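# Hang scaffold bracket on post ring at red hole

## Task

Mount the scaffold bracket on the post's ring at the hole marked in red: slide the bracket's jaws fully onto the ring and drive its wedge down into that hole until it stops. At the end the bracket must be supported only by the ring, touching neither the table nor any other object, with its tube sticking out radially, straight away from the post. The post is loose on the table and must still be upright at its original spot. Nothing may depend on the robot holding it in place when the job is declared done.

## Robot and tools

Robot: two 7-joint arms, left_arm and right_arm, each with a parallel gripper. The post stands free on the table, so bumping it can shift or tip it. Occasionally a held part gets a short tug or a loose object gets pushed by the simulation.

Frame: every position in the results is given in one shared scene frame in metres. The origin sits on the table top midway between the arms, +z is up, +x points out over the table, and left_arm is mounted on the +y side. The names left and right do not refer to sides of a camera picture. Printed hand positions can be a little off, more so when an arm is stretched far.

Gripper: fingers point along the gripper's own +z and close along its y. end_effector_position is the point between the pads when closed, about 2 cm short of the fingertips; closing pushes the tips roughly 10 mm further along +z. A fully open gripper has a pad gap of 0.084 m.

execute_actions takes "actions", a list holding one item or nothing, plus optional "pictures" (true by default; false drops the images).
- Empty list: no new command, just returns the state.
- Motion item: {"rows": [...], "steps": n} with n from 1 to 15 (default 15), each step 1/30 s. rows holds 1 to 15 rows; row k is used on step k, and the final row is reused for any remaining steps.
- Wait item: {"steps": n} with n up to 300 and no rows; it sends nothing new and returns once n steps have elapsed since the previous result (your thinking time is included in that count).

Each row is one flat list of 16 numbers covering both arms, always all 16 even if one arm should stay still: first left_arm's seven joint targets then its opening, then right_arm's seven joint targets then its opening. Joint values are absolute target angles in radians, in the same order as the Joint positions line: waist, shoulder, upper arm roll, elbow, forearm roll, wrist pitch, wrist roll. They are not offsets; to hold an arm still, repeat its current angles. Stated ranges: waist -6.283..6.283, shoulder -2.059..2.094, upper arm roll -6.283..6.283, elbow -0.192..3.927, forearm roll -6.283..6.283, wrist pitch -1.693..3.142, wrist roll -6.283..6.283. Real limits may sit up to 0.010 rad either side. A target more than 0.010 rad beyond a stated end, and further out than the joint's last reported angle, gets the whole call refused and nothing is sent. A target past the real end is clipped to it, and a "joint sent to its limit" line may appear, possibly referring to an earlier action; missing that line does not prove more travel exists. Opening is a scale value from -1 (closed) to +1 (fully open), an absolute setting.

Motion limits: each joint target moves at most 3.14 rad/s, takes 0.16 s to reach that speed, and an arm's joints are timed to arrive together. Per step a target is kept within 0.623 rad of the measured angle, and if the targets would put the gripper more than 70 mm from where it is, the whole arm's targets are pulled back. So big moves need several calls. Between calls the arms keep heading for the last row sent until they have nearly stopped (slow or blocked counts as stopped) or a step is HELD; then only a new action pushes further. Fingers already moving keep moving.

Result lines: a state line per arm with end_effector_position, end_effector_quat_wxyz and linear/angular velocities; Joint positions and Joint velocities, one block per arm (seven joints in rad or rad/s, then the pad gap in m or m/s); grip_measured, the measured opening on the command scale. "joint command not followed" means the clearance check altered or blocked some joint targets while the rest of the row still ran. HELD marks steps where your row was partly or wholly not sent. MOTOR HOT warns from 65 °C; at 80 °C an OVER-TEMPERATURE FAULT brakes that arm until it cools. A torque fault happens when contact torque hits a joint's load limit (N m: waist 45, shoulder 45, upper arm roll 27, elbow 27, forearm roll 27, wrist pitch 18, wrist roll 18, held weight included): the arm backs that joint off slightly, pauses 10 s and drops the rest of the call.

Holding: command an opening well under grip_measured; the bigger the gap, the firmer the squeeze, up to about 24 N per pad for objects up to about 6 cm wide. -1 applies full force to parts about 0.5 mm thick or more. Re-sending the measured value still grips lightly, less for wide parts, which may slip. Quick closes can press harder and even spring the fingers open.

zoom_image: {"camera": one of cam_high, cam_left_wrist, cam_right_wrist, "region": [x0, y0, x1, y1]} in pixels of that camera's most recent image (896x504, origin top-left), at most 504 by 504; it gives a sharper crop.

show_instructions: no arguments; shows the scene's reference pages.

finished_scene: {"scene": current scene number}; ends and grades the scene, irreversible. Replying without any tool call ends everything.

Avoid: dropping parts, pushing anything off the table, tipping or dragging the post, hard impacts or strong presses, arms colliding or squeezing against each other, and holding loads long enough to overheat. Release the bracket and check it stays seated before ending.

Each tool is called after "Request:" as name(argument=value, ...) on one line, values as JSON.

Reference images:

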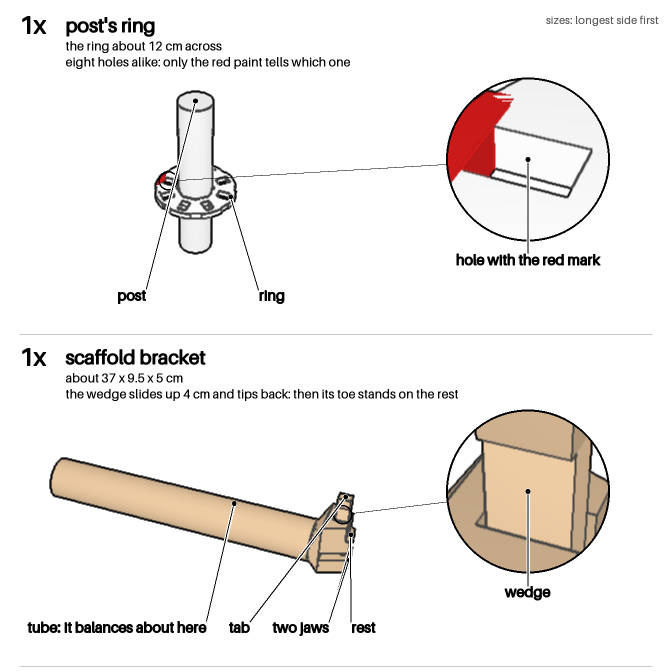

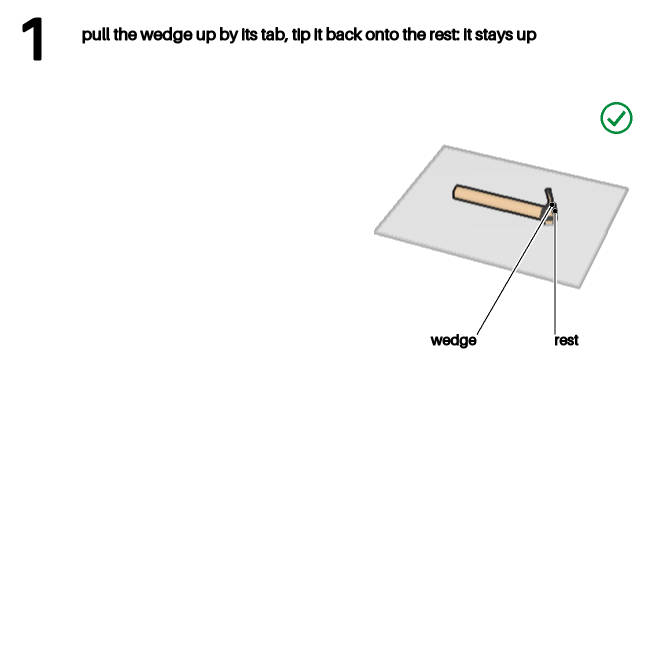

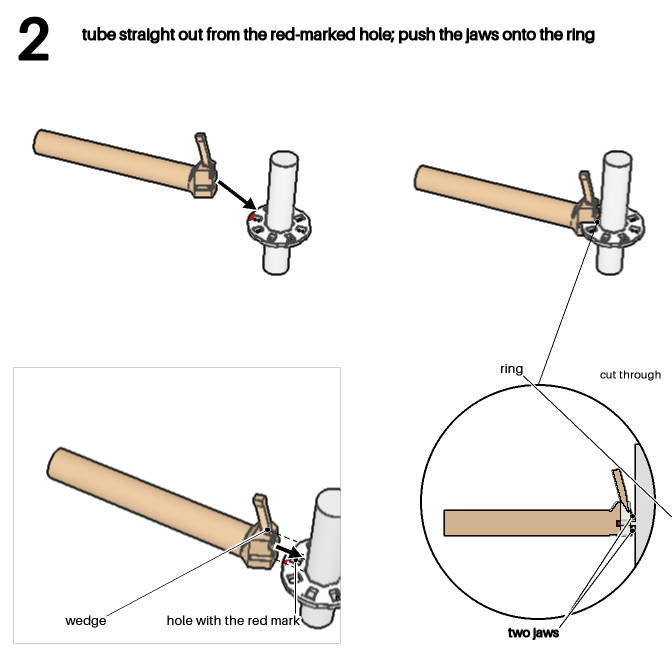

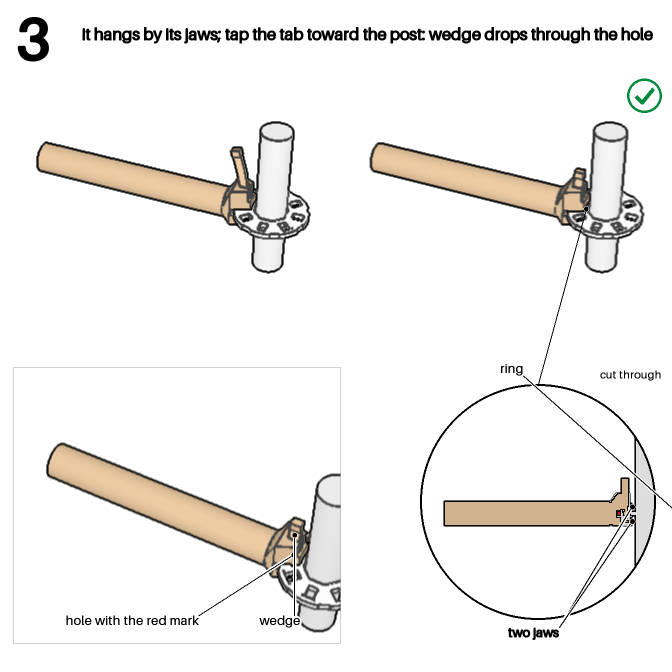

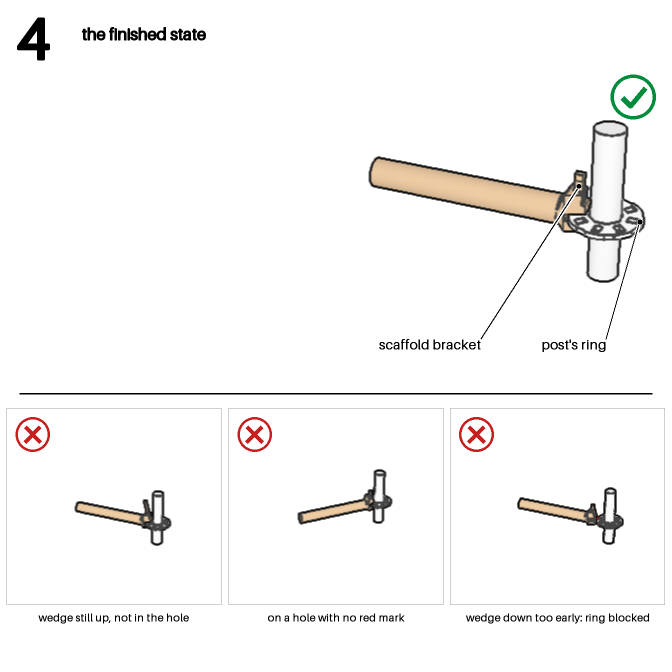

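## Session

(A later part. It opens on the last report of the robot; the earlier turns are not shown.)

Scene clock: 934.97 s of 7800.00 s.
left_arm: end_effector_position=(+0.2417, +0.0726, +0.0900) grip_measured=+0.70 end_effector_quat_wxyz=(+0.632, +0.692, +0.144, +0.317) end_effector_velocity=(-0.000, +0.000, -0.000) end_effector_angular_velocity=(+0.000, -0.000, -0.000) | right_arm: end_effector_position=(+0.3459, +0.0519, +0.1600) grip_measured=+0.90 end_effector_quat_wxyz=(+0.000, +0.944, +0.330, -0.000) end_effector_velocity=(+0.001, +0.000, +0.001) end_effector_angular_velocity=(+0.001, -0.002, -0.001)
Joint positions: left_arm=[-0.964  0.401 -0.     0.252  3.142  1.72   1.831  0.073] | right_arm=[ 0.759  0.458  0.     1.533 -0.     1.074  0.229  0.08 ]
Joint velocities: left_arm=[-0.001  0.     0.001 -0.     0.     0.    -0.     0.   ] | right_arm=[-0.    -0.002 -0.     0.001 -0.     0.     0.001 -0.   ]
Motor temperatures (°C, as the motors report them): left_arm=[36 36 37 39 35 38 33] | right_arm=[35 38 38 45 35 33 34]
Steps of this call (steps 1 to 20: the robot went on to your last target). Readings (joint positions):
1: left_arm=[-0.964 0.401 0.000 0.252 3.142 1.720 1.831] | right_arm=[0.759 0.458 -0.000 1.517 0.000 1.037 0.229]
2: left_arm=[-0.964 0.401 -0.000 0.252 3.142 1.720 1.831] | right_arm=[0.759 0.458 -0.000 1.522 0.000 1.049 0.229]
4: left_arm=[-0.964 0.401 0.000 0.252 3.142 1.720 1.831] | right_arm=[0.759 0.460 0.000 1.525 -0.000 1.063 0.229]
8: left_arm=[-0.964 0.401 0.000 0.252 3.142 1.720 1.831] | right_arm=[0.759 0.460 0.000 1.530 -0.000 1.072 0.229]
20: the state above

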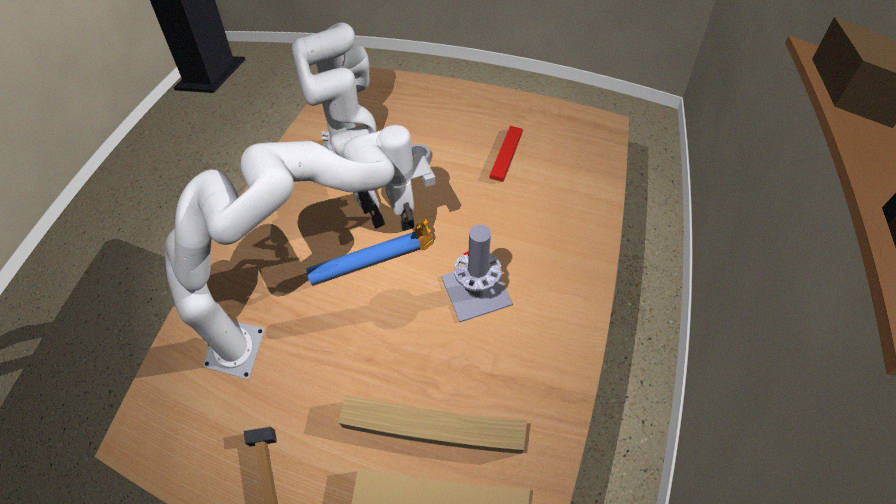

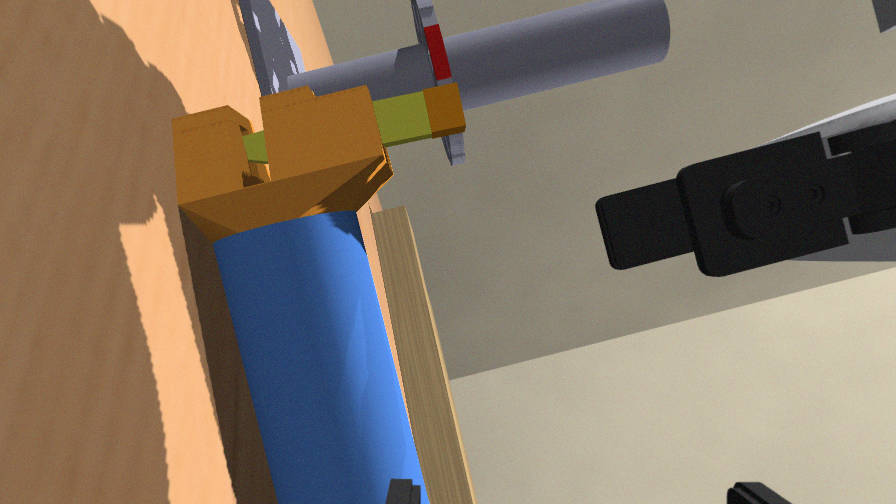

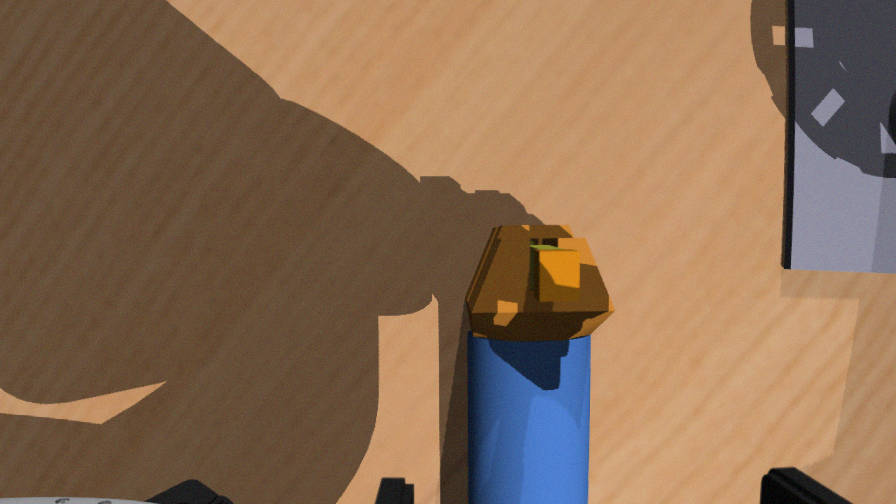

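Request:
execute_actions(actions=[{"rows": [[-0.964,0.4012,0,0.2518,3.1416,1.7202,1.8308,0.7,0.7309,0.7282,0,1.8784,0,1.1502,0.2013,-0.2]], "steps": 15}], pictures=false)

Request:
execute_actions(actions=[{"steps": 20}])

Scene clock: 967.30 s of 7800.00 s.
left_arm: end_effector_position=(+0.2417, +0.0726, +0.0900) grip_measured=+0.70 end_effector_quat_wxyz=(+0.632, +0.692, +0.144, +0.317) end_effector_velocity=(+0.000, +0.000, -0.000) end_effector_angular_velocity=(-0.000, +0.000, +0.001) | right_arm: end_effector_position=(+0.3988, +0.0900, +0.1314) grip_measured=-0.22 end_effector_quat_wxyz=(-0.000, +0.944, +0.330, +0.000) end_effector_velocity=(+0.009, +0.025, +0.029) end_effector_angular_velocity=(+0.057, -0.037, +0.018)
Joint positions: left_arm=[-0.964  0.401  0.     0.252  3.142  1.72   1.831  0.073] | right_arm=[0.732 0.723 0.    1.872 0.    1.149 0.202 0.035]
Joint velocities: left_arm=[ 0.  0.  0. -0. -0. -0. -0.  0.] | right_arm=[ 0.004  0.016  0.011  0.096  0.001  0.013 -0.006  0.   ]
Motor temperatures (°C, as the motors report them): left_arm=[36 36 37 39 35 38 33] | right_arm=[35 38 38 45 35 33 34]
Steps of this call (steps 1 to 15: the robot went on to your last target; steps 16 to 90: nothing new was sent; then 28.83 s passed at rest; steps 91 to 105: all 15 steps of this action). Readings (joint positions):
91: left_arm=[-0.964 0.401 -0.000 0.252 3.142 1.720 1.831] | right_arm=[0.759 0.458 0.000 1.533 -0.000 1.075 0.229]
92: left_arm=[-0.964 0.401 0.000 0.252 3.142 1.720 1.831] | right_arm=[0.759 0.461 0.000 1.537 0.000 1.076 0.229]
94: left_arm=[-0.964 0.401 0.000 0.252 3.142 1.720 1.831] | right_arm=[0.756 0.491 0.001 1.580 0.000 1.086 0.226]
98: left_arm=[-0.964 0.401 0.000 0.252 3.142 1.720 1.831] | right_arm=[0.739 0.652 -0.000 1.781 0.000 1.127 0.209]
105: the state above

Scene clock: 967.97 s of 7800.00 s.
left_arm: end_effector_position=(+0.2417, +0.0726, +0.0900) grip_measured=+0.70 end_effector_quat_wxyz=(+0.632, +0.692, +0.144, +0.317) end_effector_velocity=(+0.000, +0.000, -0.000) end_effector_angular_velocity=(-0.000, +0.001, +0.001) | right_arm: end_effector_position=(+0.3998, +0.0902, +0.1302) grip_measured=-0.22 end_effector_quat_wxyz=(-0.000, +0.944, +0.330, +0.000) end_effector_velocity=(+0.000, +0.000, +0.000) end_effector_angular_velocity=(+0.000, -0.001, -0.001)
Joint positions: left_arm=[-0.964  0.401  0.     0.252  3.142  1.72   1.831  0.073] | right_arm=[0.731 0.728 0.    1.878 0.    1.15  0.201 0.035]
Joint velocities: left_arm=[ 0.001  0.    -0.    -0.     0.     0.    -0.001 -0.   ] | right_arm=[ 0.    -0.    -0.     0.     0.    -0.     0.001 -0.   ]
Motor temperatures (°C, as the motors report them): left_arm=[36 36 37 39 35 38 33] | right_arm=[35 38 38 45 35 33 34]
Steps of this call (steps 1 to 15: the robot went on to your last target; steps 16 to 20: nothing new was sent). Readings (joint positions):
1: left_arm=[-0.964 0.401 0.000 0.252 3.142 1.720 1.831] | right_arm=[0.732 0.723 0.001 1.875 0.000 1.149 0.202]
2: left_arm=[-0.964 0.401 -0.000 0.252 3.142 1.720 1.831] | right_arm=[0.732 0.724 0.001 1.876 0.000 1.149 0.202]
4: left_arm=[-0.964 0.401 0.000 0.252 3.142 1.720 1.831] | right_arm=[0.731 0.725 0.000 1.877 0.000 1.150 0.201]
8: left_arm=[-0.964 0.401 -0.000 0.252 3.142 1.720 1.831] | right_arm=[0.731 0.727 -0.000 1.878 -0.000 1.150 0.201]
20: the state above
All arms were judged still, so your last target was given up. Only a new action makes them travel on or press farther. Fingers that are still opening or closing keep moving.

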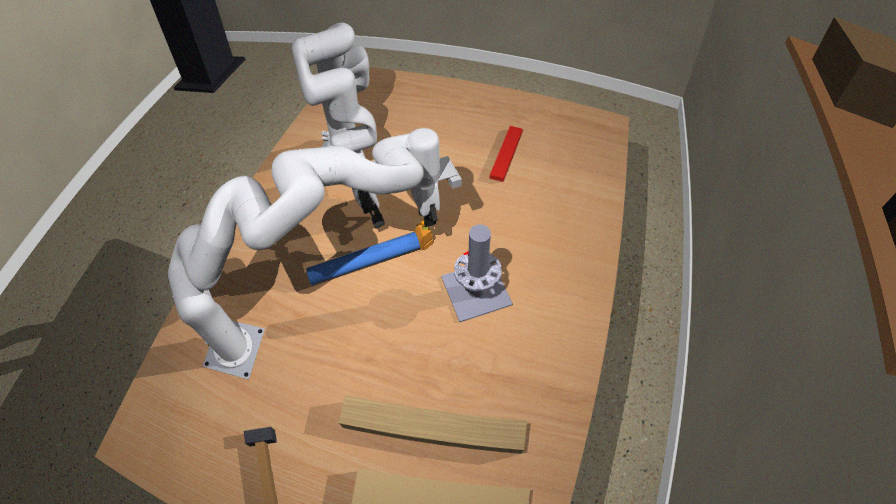

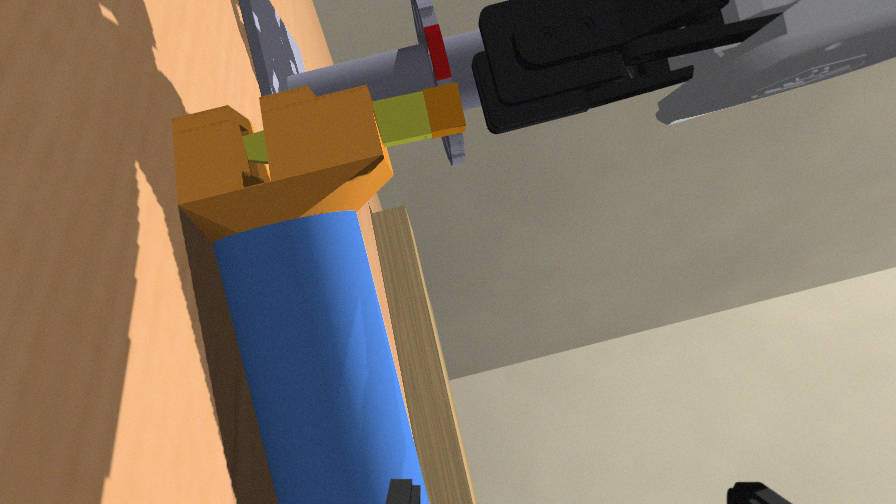

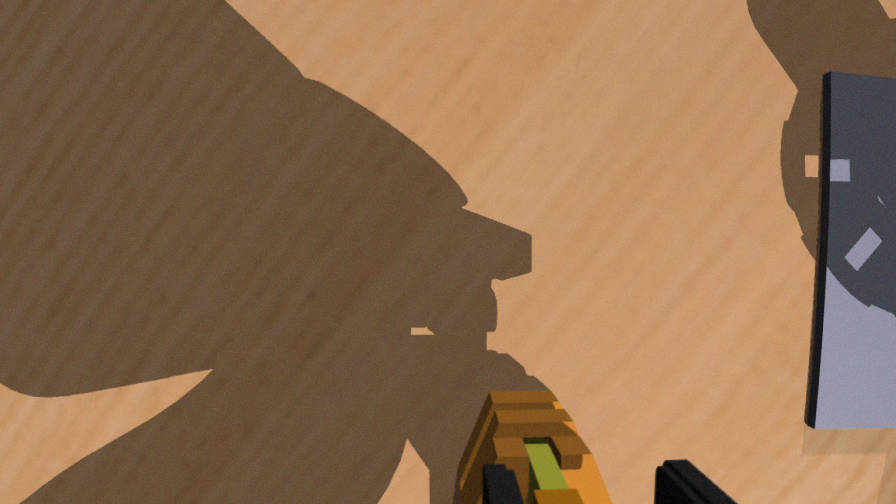

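Request:
execute_actions(actions=[{"rows": [[-0.964,0.4012,0,0.2518,3.1416,1.7202,1.8308,0.7,0.7390,0.7041,0,1.8321,0,1.1280,0.2094,-0.2]], "steps": 15}])

Scene clock: 1007.17 s of 7800.00 s.
left_arm: end_effector_position=(+0.2417, +0.0726, +0.0900) grip_measured=+0.70 end_effector_quat_wxyz=(+0.632, +0.692, +0.144, +0.317) end_effector_velocity=(+0.000, +0.000, +0.000) end_effector_angular_velocity=(+0.000, -0.001, +0.000) | right_arm: end_effector_position=(+0.3921, +0.0888, +0.1281) grip_measured=-0.22 end_effector_quat_wxyz=(+0.000, +0.944, +0.329, +0.000) end_effector_velocity=(-0.002, +0.001, +0.000) end_effector_angular_velocity=(+0.001, +0.000, +0.005)
Joint positions: left_arm=[-0.964  0.401  0.     0.252  3.142  1.72   1.831  0.073] | right_arm=[ 0.739  0.704 -0.     1.832 -0.     1.128  0.209  0.035]
Joint velocities: left_arm=[ 0.    -0.     0.     0.     0.     0.     0.001 -0.   ] | right_arm=[ 0.002 -0.002  0.002 -0.003 -0.001 -0.001 -0.    -0.   ]
Motor temperatures (°C, as the motors report them): left_arm=[36 36 37 39 35 38 33] | right_arm=[35 39 38 46 35 33 34]
Steps of this call (steps 1 to 90: nothing new was sent; then 35.70 s passed at rest; steps 91 to 105: all 15 steps of this action). Readings (joint positions):
91: left_arm=[-0.964 0.401 -0.000 0.252 3.142 1.720 1.831] | right_arm=[0.731 0.728 -0.000 1.878 0.000 1.150 0.201]
92: left_arm=[-0.964 0.401 -0.000 0.252 3.142 1.720 1.831] | right_arm=[0.731 0.726 -0.000 1.874 -0.000 1.148 0.202]
94: left_arm=[-0.964 0.401 0.000 0.252 3.142 1.720 1.831] | right_arm=[0.735 0.715 -0.001 1.852 -0.000 1.138 0.206]
98: left_arm=[-0.964 0.401 0.000 0.252 3.142 1.720 1.831] | right_arm=[0.739 0.706 0.001 1.836 0.000 1.130 0.209]
105: the state above

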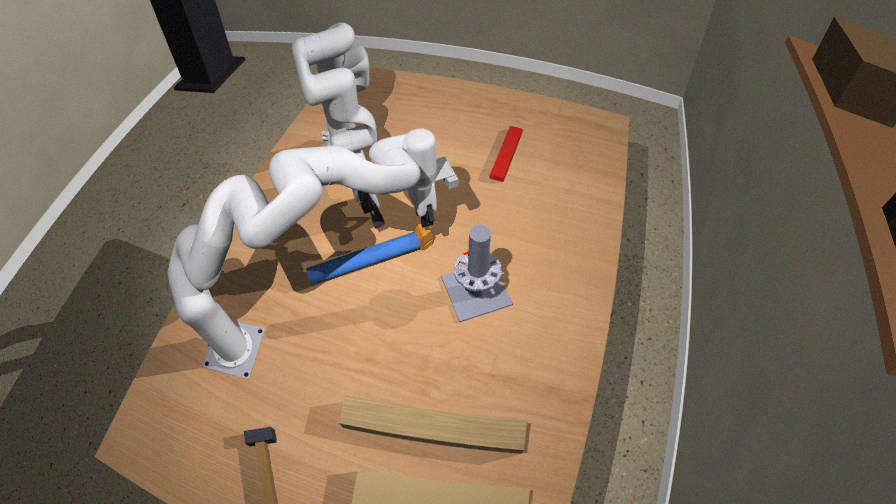

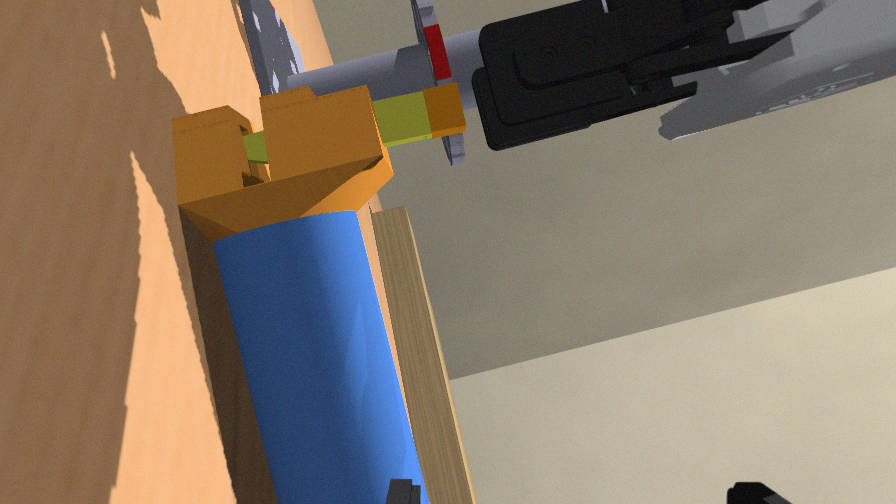

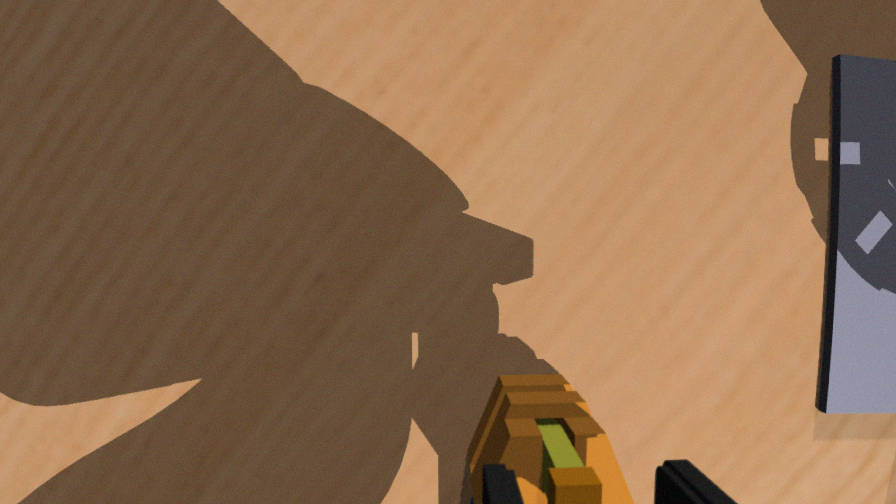

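Request:
execute_actions(actions=[{"rows": [[-0.964,0.4012,0,0.2518,3.1416,1.7202,1.8308,0.7,0.7390,0.7288,0,1.8032,0,1.0744,0.2094,-0.2]], "steps": 15}])

Scene clock: 1011.77 s of 7800.00 s.
left_arm: end_effector_position=(+0.2417, +0.0726, +0.0900) grip_measured=+0.70 end_effector_quat_wxyz=(+0.632, +0.692, +0.144, +0.317) end_effector_velocity=(-0.000, -0.001, +0.000) end_effector_angular_velocity=(-0.001, -0.001, -0.002) | right_arm: end_effector_position=(+0.3921, +0.0892, +0.1052) grip_measured=-0.22 end_effector_quat_wxyz=(-0.000, +0.944, +0.330, +0.001) end_effector_velocity=(-0.003, -0.003, -0.010) end_effector_angular_velocity=(-0.013, +0.011, +0.001)
Joint positions: left_arm=[-0.964  0.401 -0.     0.252  3.142  1.72   1.831  0.073] | right_arm=[ 0.739  0.728 -0.     1.804  0.     1.075  0.209  0.035]
Joint velocities: left_arm=[-0.001  0.    -0.     0.001  0.001 -0.     0.     0.   ] | right_arm=[ 0.     0.008  0.001 -0.011  0.    -0.002 -0.    -0.   ]
Motor temperatures (°C, as the motors report them): left_arm=[36 36 37 39 35 38 33] | right_arm=[35 39 38 46 35 33 34]
Steps of this call (steps 1 to 15: the robot went on to your last target; steps 16 to 90: nothing new was sent; then 1.10 s passed at rest; steps 91 to 105: all 15 steps of this action). Readings (joint positions):
91: left_arm=[-0.964 0.401 0.000 0.252 3.142 1.720 1.831] | right_arm=[0.739 0.704 0.000 1.832 -0.000 1.128 0.209]
92: left_arm=[-0.964 0.401 -0.000 0.252 3.142 1.720 1.831] | right_arm=[0.739 0.705 -0.000 1.830 0.000 1.123 0.209]
94: left_arm=[-0.964 0.401 -0.000 0.252 3.142 1.720 1.831] | right_arm=[0.739 0.714 -0.000 1.820 0.000 1.099 0.209]
98: left_arm=[-0.964 0.401 0.000 0.252 3.142 1.720 1.831] | right_arm=[0.739 0.730 0.000 1.802 -0.000 1.080 0.209]
105: the state above

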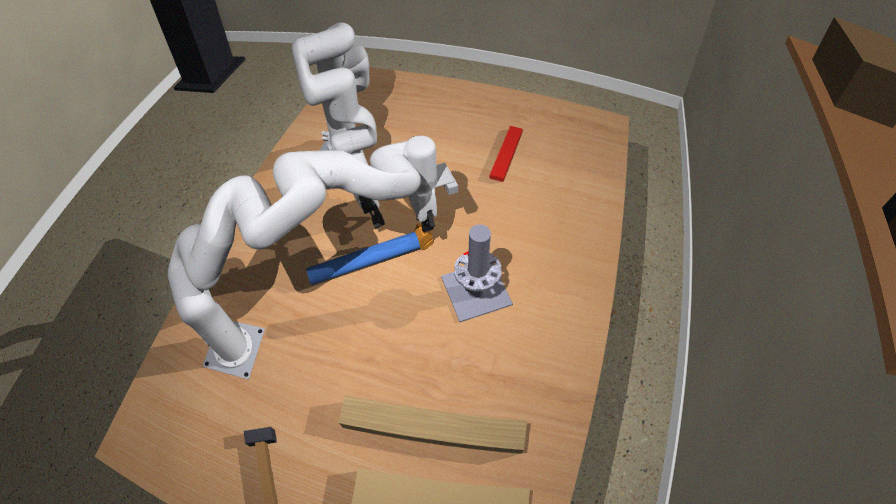

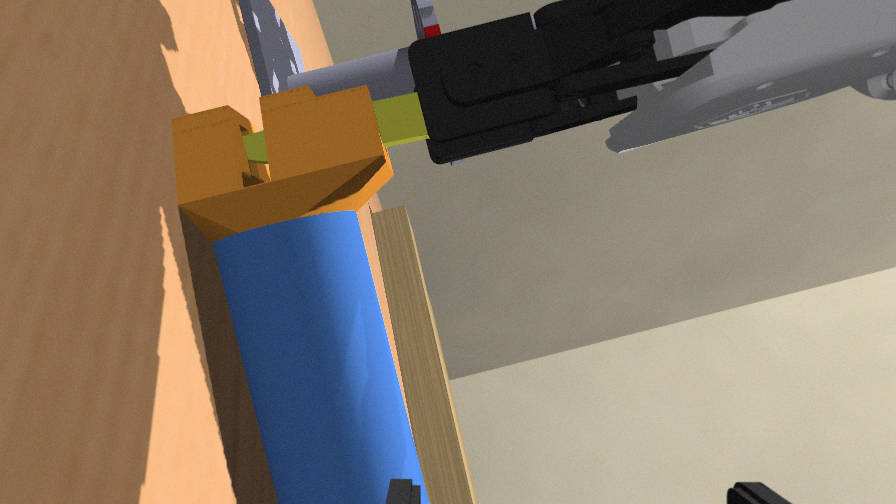

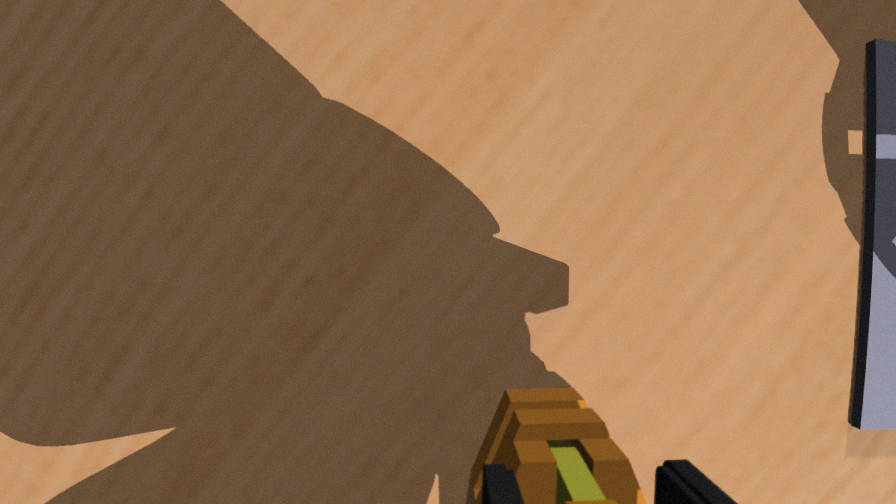

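Request:
execute_actions(actions=[{"rows": [[-0.964,0.4012,0,0.2518,3.1416,1.7202,1.8308,0.7,0.7390,0.7381,0,1.7952,0,1.0571,0.2094,-0.2],[-0.964,0.4012,0,0.2518,3.1416,1.7202,1.8308,0.7,0.7390,0.7381,0,1.7952,0,1.0571,0.2094,-0.2],[-0.964,0.4012,0,0.2518,3.1416,1.7202,1.8308,0.7,0.7390,0.7381,0,1.7952,0,1.0571,0.2094,-0.2],[-0.964,0.4012,0,0.2518,3.1416,1.7202,1.8308,0.7,0.7390,0.7381,0,1.7952,0,1.0571,0.2094,-0.2],[-0.964,0.4012,0,0.2518,3.1416,1.7202,1.8308,0.7,0.7390,0.7381,0,1.7952,0,1.0571,0.2094,-0.2],[-0.964,0.4012,0,0.2518,3.1416,1.7202,1.8308,0.7,0.7390,0.7381,0,1.7952,0,1.0571,0.2094,-0.2],[-0.964,0.4012,0,0.2518,3.1416,1.7202,1.8308,0.7,0.7390,0.7381,0,1.7952,0,1.0571,0.2094,-0.2],[-0.964,0.4012,0,0.2518,3.1416,1.7202,1.8308,0.7,0.7390,0.7381,0,1.7952,0,1.0571,0.2094,-0.3],[-0.964,0.4012,0,0.2518,3.1416,1.7202,1.8308,0.7,0.7390,0.7381,0,1.7952,0,1.0571,0.2094,-0.4],[-0.964,0.4012,0,0.2518,3.1416,1.7202,1.8308,0.7,0.7390,0.7381,0,1.7952,0,1.0571,0.2094,-0.45],[-0.964,0.4012,0,0.2518,3.1416,1.7202,1.8308,0.7,0.7390,0.7381,0,1.7952,0,1.0571,0.2094,-0.5],[-0.964,0.4012,0,0.2518,3.1416,1.7202,1.8308,0.7,0.7390,0.7381,0,1.7952,0,1.0571,0.2094,-0.55]], "steps": 15}])

Scene clock: 1028.77 s of 7800.00 s.
left_arm: end_effector_position=(+0.2417, +0.0726, +0.0900) grip_measured=+0.70 end_effector_quat_wxyz=(+0.632, +0.692, +0.144, +0.317) end_effector_velocity=(+0.000, -0.000, +0.000) end_effector_angular_velocity=(-0.001, +0.000, -0.000) | right_arm: end_effector_position=(+0.3919, +0.0890, +0.0964) grip_measured=-0.57 end_effector_quat_wxyz=(-0.000, +0.944, +0.330, +0.000) end_effector_velocity=(-0.001, -0.001, -0.004) end_effector_angular_velocity=(-0.005, +0.004, +0.003)
Joint positions: left_arm=[-0.964  0.401 -0.     0.252  3.142  1.72   1.831  0.073] | right_arm=[ 0.739  0.738 -0.     1.795  0.     1.057  0.209  0.019]
Joint velocities: left_arm=[-0.     0.    -0.001  0.001 -0.    -0.    -0.     0.   ] | right_arm=[ 0.001  0.003  0.    -0.003 -0.001 -0.    -0.002 -0.   ]
Motor temperatures (°C, as the motors report them): left_arm=[36 36 37 39 35 38 33] | right_arm=[35 39 38 46 35 33 34]
Steps of this call (steps 1 to 15: the robot went on to your last target; steps 16 to 90: nothing new was sent; then 13.50 s passed at rest; steps 91 to 105: all 15 steps of this action). Readings (joint positions):
91: left_arm=[-0.964 0.401 0.000 0.252 3.142 1.720 1.831] | right_arm=[0.739 0.729 -0.000 1.803 -0.000 1.074 0.209]
92: left_arm=[-0.964 0.401 -0.000 0.252 3.142 1.720 1.831] | right_arm=[0.739 0.730 -0.000 1.802 0.000 1.071 0.209]
94: left_arm=[-0.964 0.401 -0.000 0.252 3.142 1.720 1.831] | right_arm=[0.739 0.734 -0.000 1.799 0.000 1.063 0.209]
98: left_arm=[-0.964 0.401 0.000 0.252 3.142 1.720 1.831] | right_arm=[0.739 0.739 0.000 1.795 -0.000 1.059 0.209]
105: the state above

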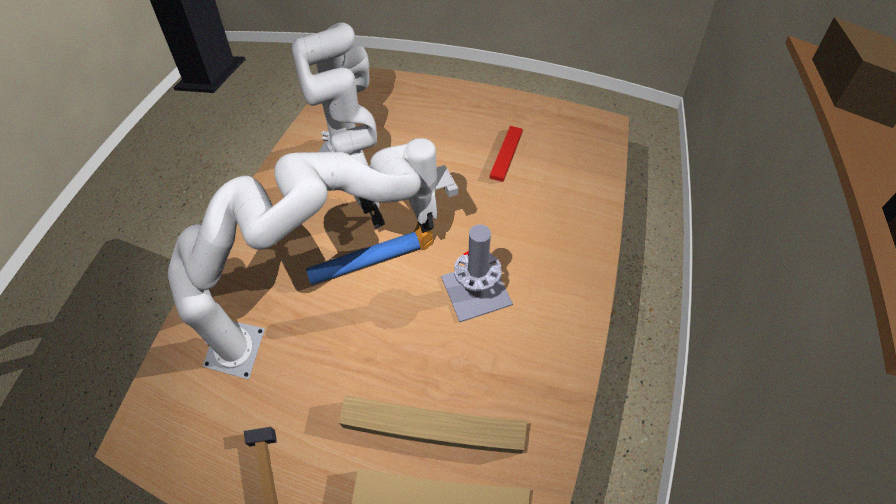

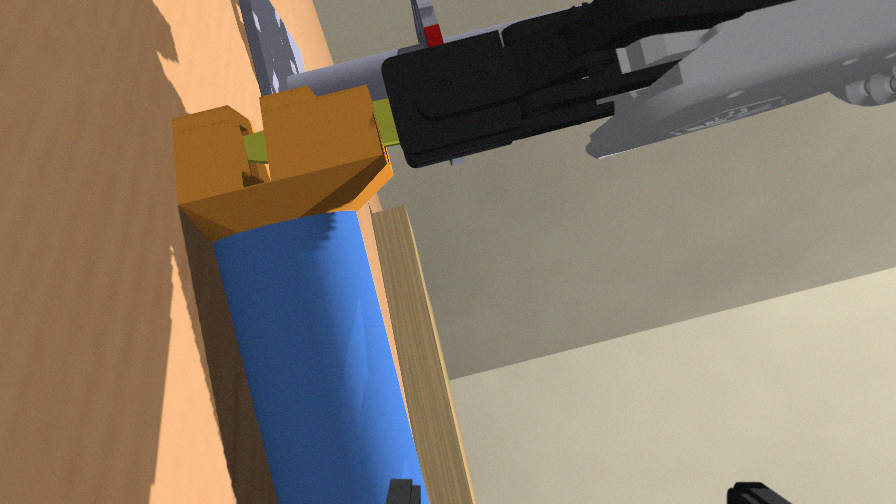

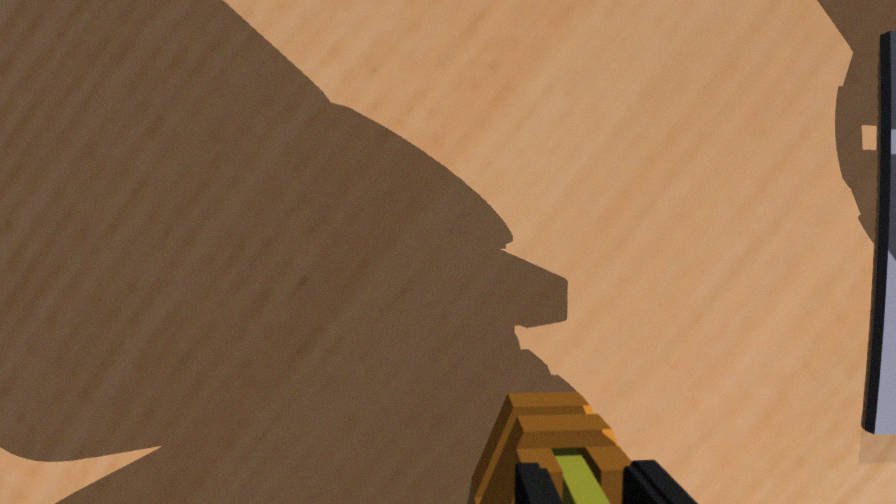

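Well centred. Close fully.

Request:
execute_actions(actions=[{"rows": [[-0.964,0.4012,0,0.2518,3.1416,1.7202,1.8308,0.7,0.7390,0.7381,0,1.7952,0,1.0571,0.2094,-0.6],[-0.964,0.4012,0,0.2518,3.1416,1.7202,1.8308,0.7,0.7390,0.7381,0,1.7952,0,1.0571,0.2094,-0.63],[-0.964,0.4012,0,0.2518,3.1416,1.7202,1.8308,0.7,0.7390,0.7381,0,1.7952,0,1.0571,0.2094,-0.66],[-0.964,0.4012,0,0.2518,3.1416,1.7202,1.8308,0.7,0.7390,0.7381,0,1.7952,0,1.0571,0.2094,-0.69],[-0.964,0.4012,0,0.2518,3.1416,1.7202,1.8308,0.7,0.7390,0.7381,0,1.7952,0,1.0571,0.2094,-0.72],[-0.964,0.4012,0,0.2518,3.1416,1.7202,1.8308,0.7,0.7390,0.7381,0,1.7952,0,1.0571,0.2094,-0.76],[-0.964,0.4012,0,0.2518,3.1416,1.7202,1.8308,0.7,0.7390,0.7381,0,1.7952,0,1.0571,0.2094,-0.8],[-0.964,0.4012,0,0.2518,3.1416,1.7202,1.8308,0.7,0.7390,0.7381,0,1.7952,0,1.0571,0.2094,-0.85],[-0.964,0.4012,0,0.2518,3.1416,1.7202,1.8308,0.7,0.7390,0.7381,0,1.7952,0,1.0571,0.2094,-0.9],[-0.964,0.4012,0,0.2518,3.1416,1.7202,1.8308,0.7,0.7390,0.7381,0,1.7952,0,1.0571,0.2094,-1.0]], "steps": 15}], pictures=false)

Scene clock: 1051.33 s of 7800.00 s.
left_arm: end_effector_position=(+0.2417, +0.0726, +0.0900) grip_measured=+0.70 end_effector_quat_wxyz=(+0.632, +0.692, +0.144, +0.317) end_effector_velocity=(+0.000, +0.000, -0.000) end_effector_angular_velocity=(+0.000, +0.000, +0.000) | right_arm: end_effector_position=(+0.3923, +0.0885, +0.0962) grip_measured=-0.74 end_effector_quat_wxyz=(+0.000, +0.944, +0.329, +0.000) end_effector_velocity=(-0.000, +0.000, +0.000) end_effector_angular_velocity=(+0.001, +0.000, -0.000)
Joint positions: left_arm=[-0.964  0.401  0.     0.252  3.142  1.72   1.831  0.073] | right_arm=[ 0.739  0.738 -0.001  1.795 -0.     1.057  0.209  0.012]
Joint velocities: left_arm=[ 0. -0.  0. -0. -0. -0.  0.  0.] | right_arm=[-0.    -0.001  0.001  0.     0.001 -0.     0.    -0.   ]
Motor temperatures (°C, as the motors report them): left_arm=[36 36 37 39 35 38 33] | right_arm=[35 39 38 46 35 33 34]
Steps of this call (steps 1 to 15: the robot went on to your last target; steps 16 to 90: nothing new was sent; then 19.07 s passed at rest; steps 91 to 105: all 15 steps of this action). Readings (joint positions):
91: left_arm=[-0.964 0.401 -0.000 0.252 3.142 1.720 1.831] | right_arm=[0.739 0.738 0.000 1.795 0.000 1.057 0.209]
92: left_arm=[-0.964 0.401 0.000 0.252 3.142 1.720 1.831] | right_arm=[0.739 0.738 0.000 1.795 0.000 1.057 0.209]
94: left_arm=[-0.964 0.401 0.000 0.252 3.142 1.720 1.831] | right_arm=[0.739 0.738 -0.000 1.795 -0.000 1.057 0.209]
98: left_arm=[-0.964 0.401 -0.000 0.252 3.142 1.720 1.831] | right_arm=[0.738 0.738 -0.001 1.795 -0.000 1.057 0.209]
105: the state above

Request:
execute_actions(actions=[{"rows": [[-0.964,0.4012,0,0.2518,3.1416,1.7202,1.8308,0.7,0.7388,0.7358,0,1.7972,0,1.0614,0.2094,-1],[-0.964,0.4012,0,0.2518,3.1416,1.7202,1.8308,0.7,0.7388,0.7335,0,1.7992,0,1.0657,0.2094,-1],[-0.964,0.4012,0,0.2518,3.1416,1.7202,1.8308,0.7,0.7388,0.7311,0,1.8012,0,1.0701,0.2094,-1],[-0.964,0.4012,0,0.2518,3.1416,1.7202,1.8308,0.7,0.7388,0.7288,0,1.8032,0,1.0744,0.2094,-1],[-0.964,0.4012,0,0.2518,3.1416,1.7202,1.8308,0.7,0.7388,0.7257,0,1.8066,0,1.0809,0.2094,-1],[-0.964,0.4012,0,0.2518,3.1416,1.7202,1.8308,0.7,0.7388,0.7226,0,1.8100,0,1.0874,0.2094,-1],[-0.964,0.4012,0,0.2518,3.1416,1.7202,1.8308,0.7,0.7388,0.7195,0,1.8135,0,1.0940,0.2094,-1],[-0.964,0.4012,0,0.2518,3.1416,1.7202,1.8308,0.7,0.7388,0.7164,0,1.8171,0,1.1007,0.2094,-1],[-0.964,0.4012,0,0.2518,3.1416,1.7202,1.8308,0.7,0.7388,0.7133,0,1.8208,0,1.1075,0.2094,-1],[-0.964,0.4012,0,0.2518,3.1416,1.7202,1.8308,0.7,0.7388,0.7102,0,1.8245,0,1.1143,0.2094,-1],[-0.964,0.4012,0,0.2518,3.1416,1.7202,1.8308,0.7,0.7388,0.7071,0,1.8283,0,1.1212,0.2094,-1],[-0.964,0.4012,0,0.2518,3.1416,1.7202,1.8308,0.7,0.7388,0.7041,0,1.8321,0,1.1280,0.2094,-1]], "steps": 15}], pictures=false)

Request:
execute_actions(actions=[{"steps": 15}])

Scene clock: 1066.97 s of 7800.00 s.
left_arm: end_effector_position=(+0.2417, +0.0726, +0.0900) grip_measured=+0.70 end_effector_quat_wxyz=(+0.632, +0.692, +0.144, +0.317) end_effector_velocity=(+0.001, +0.000, +0.000) end_effector_angular_velocity=(-0.000, -0.000, +0.002) | right_arm: end_effector_position=(+0.3916, +0.0894, +0.1259) grip_measured=-0.74 end_effector_quat_wxyz=(-0.000, +0.944, +0.330, +0.000) end_effector_velocity=(+0.002, +0.002, +0.045) end_effector_angular_velocity=(+0.013, -0.010, -0.003)
Joint positions: left_arm=[-0.964  0.401  0.     0.252  3.142  1.72   1.831  0.073] | right_arm=[0.739 0.706 0.001 1.829 0.    1.122 0.209 0.012]
Joint velocities: left_arm=[ 0.     0.     0.001  0.    -0.     0.    -0.001 -0.   ] | right_arm=[-0.001 -0.047 -0.     0.05   0.001  0.081  0.002  0.   ]
Motor temperatures (°C, as the motors report them): left_arm=[36 36 37 39 35 38 33] | right_arm=[35 39 38 46 35 33 34]
Steps of this call (steps 1 to 15: the robot went on to your last target; steps 16 to 90: nothing new was sent; then 12.13 s passed at rest; steps 91 to 105: all 15 steps of this action). Readings (joint positions):
91: left_arm=[-0.964 0.401 -0.000 0.252 3.142 1.720 1.831] | right_arm=[0.739 0.738 -0.000 1.795 -0.000 1.057 0.209]
92: left_arm=[-0.964 0.401 -0.000 0.252 3.142 1.720 1.831] | right_arm=[0.739 0.738 0.000 1.795 0.000 1.058 0.209]
94: left_arm=[-0.964 0.401 -0.000 0.252 3.142 1.720 1.831] | right_arm=[0.739 0.737 0.001 1.797 0.000 1.063 0.209]
98: left_arm=[-0.964 0.401 -0.000 0.252 3.142 1.720 1.831] | right_arm=[0.739 0.727 0.001 1.806 0.000 1.082 0.209]
105: the state above

Scene clock: 1067.47 s of 7800.00 s.
left_arm: end_effector_position=(+0.2417, +0.0726, +0.0900) grip_measured=+0.70 end_effector_quat_wxyz=(+0.632, +0.692, +0.144, +0.317) end_effector_velocity=(+0.001, -0.000, +0.000) end_effector_angular_velocity=(-0.001, -0.001, +0.002) | right_arm: end_effector_position=(+0.3917, +0.0889, +0.1280) grip_measured=-0.74 end_effector_quat_wxyz=(+0.000, +0.944, +0.330, -0.000) end_effector_velocity=(-0.000, +0.000, +0.000) end_effector_angular_velocity=(+0.000, -0.000, -0.001)
Joint positions: left_arm=[-0.964  0.401 -0.     0.252  3.142  1.72   1.831  0.073] | right_arm=[0.739 0.704 0.    1.832 0.    1.128 0.209 0.012]
Joint velocities: left_arm=[ 0.001  0.    -0.     0.002 -0.001  0.     0.    -0.   ] | right_arm=[ 0.001 -0.    -0.     0.001  0.     0.     0.001 -0.   ]
Motor temperatures (°C, as the motors report them): left_arm=[36 36 37 39 35 38 33] | right_arm=[35 39 38 46 35 33 34]
Steps of this call (steps 1 to 15: the robot went on to your last target). Readings (joint positions):
1: left_arm=[-0.964 0.401 0.000 0.252 3.142 1.720 1.831] | right_arm=[0.739 0.705 0.001 1.830 0.000 1.124 0.209]
2: left_arm=[-0.964 0.401 0.000 0.252 3.142 1.720 1.831] | right_arm=[0.739 0.705 0.001 1.831 0.000 1.125 0.209]
4: left_arm=[-0.964 0.401 -0.000 0.252 3.142 1.720 1.831] | right_arm=[0.739 0.705 0.000 1.831 0.000 1.127 0.209]
8: left_arm=[-0.964 0.401 -0.000 0.252 3.142 1.720 1.831] | right_arm=[0.739 0.705 0.000 1.832 0.000 1.128 0.209]
15: the state above
All arms were judged still, so your last target was given up. Only a new action makes them travel on or press farther. Fingers that are still opening or closing keep moving.

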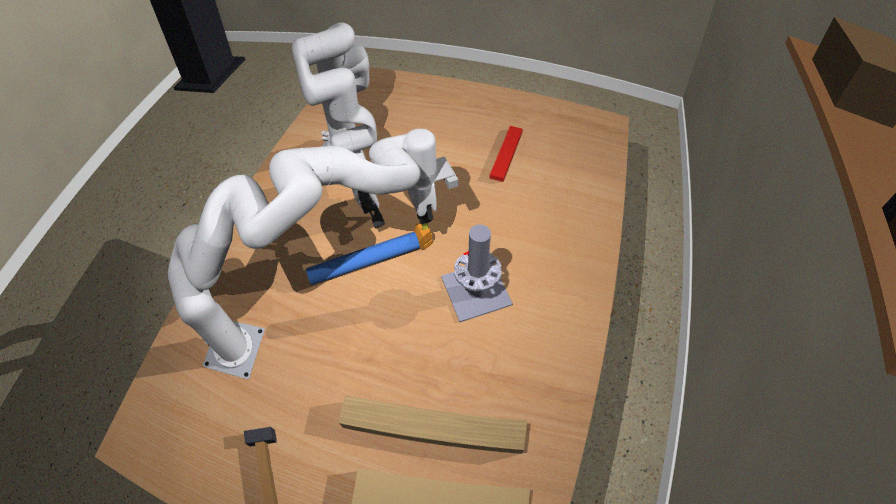

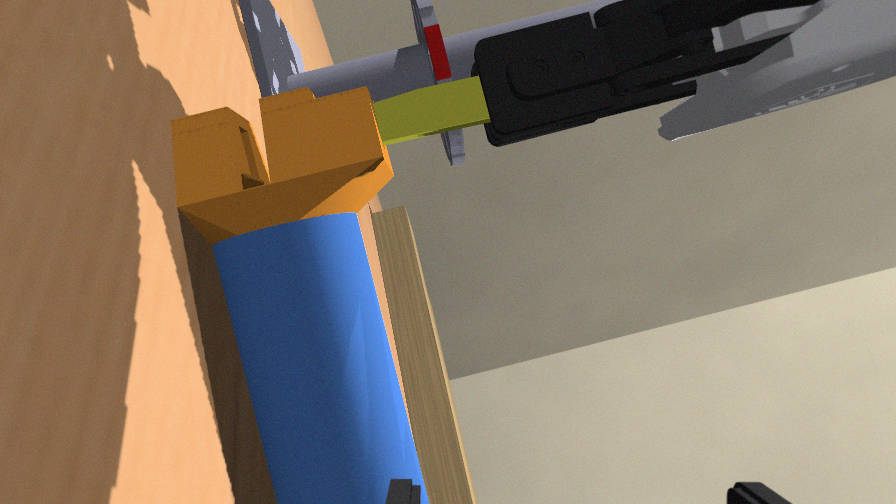

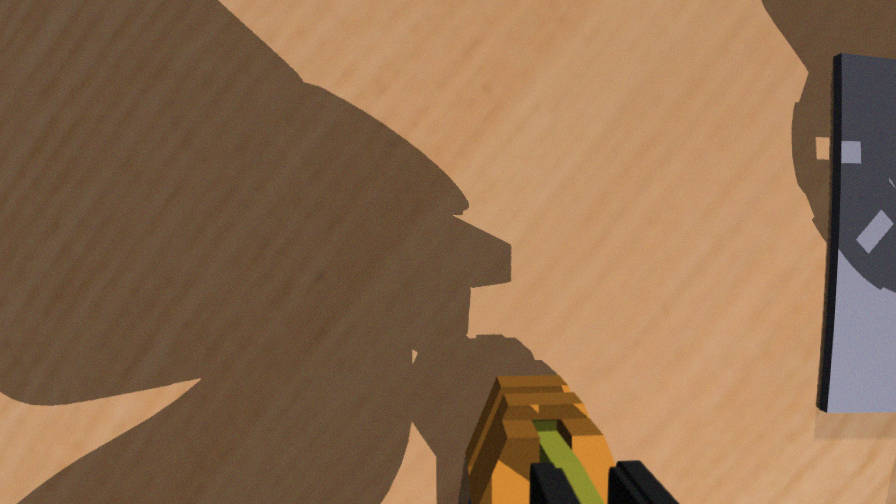

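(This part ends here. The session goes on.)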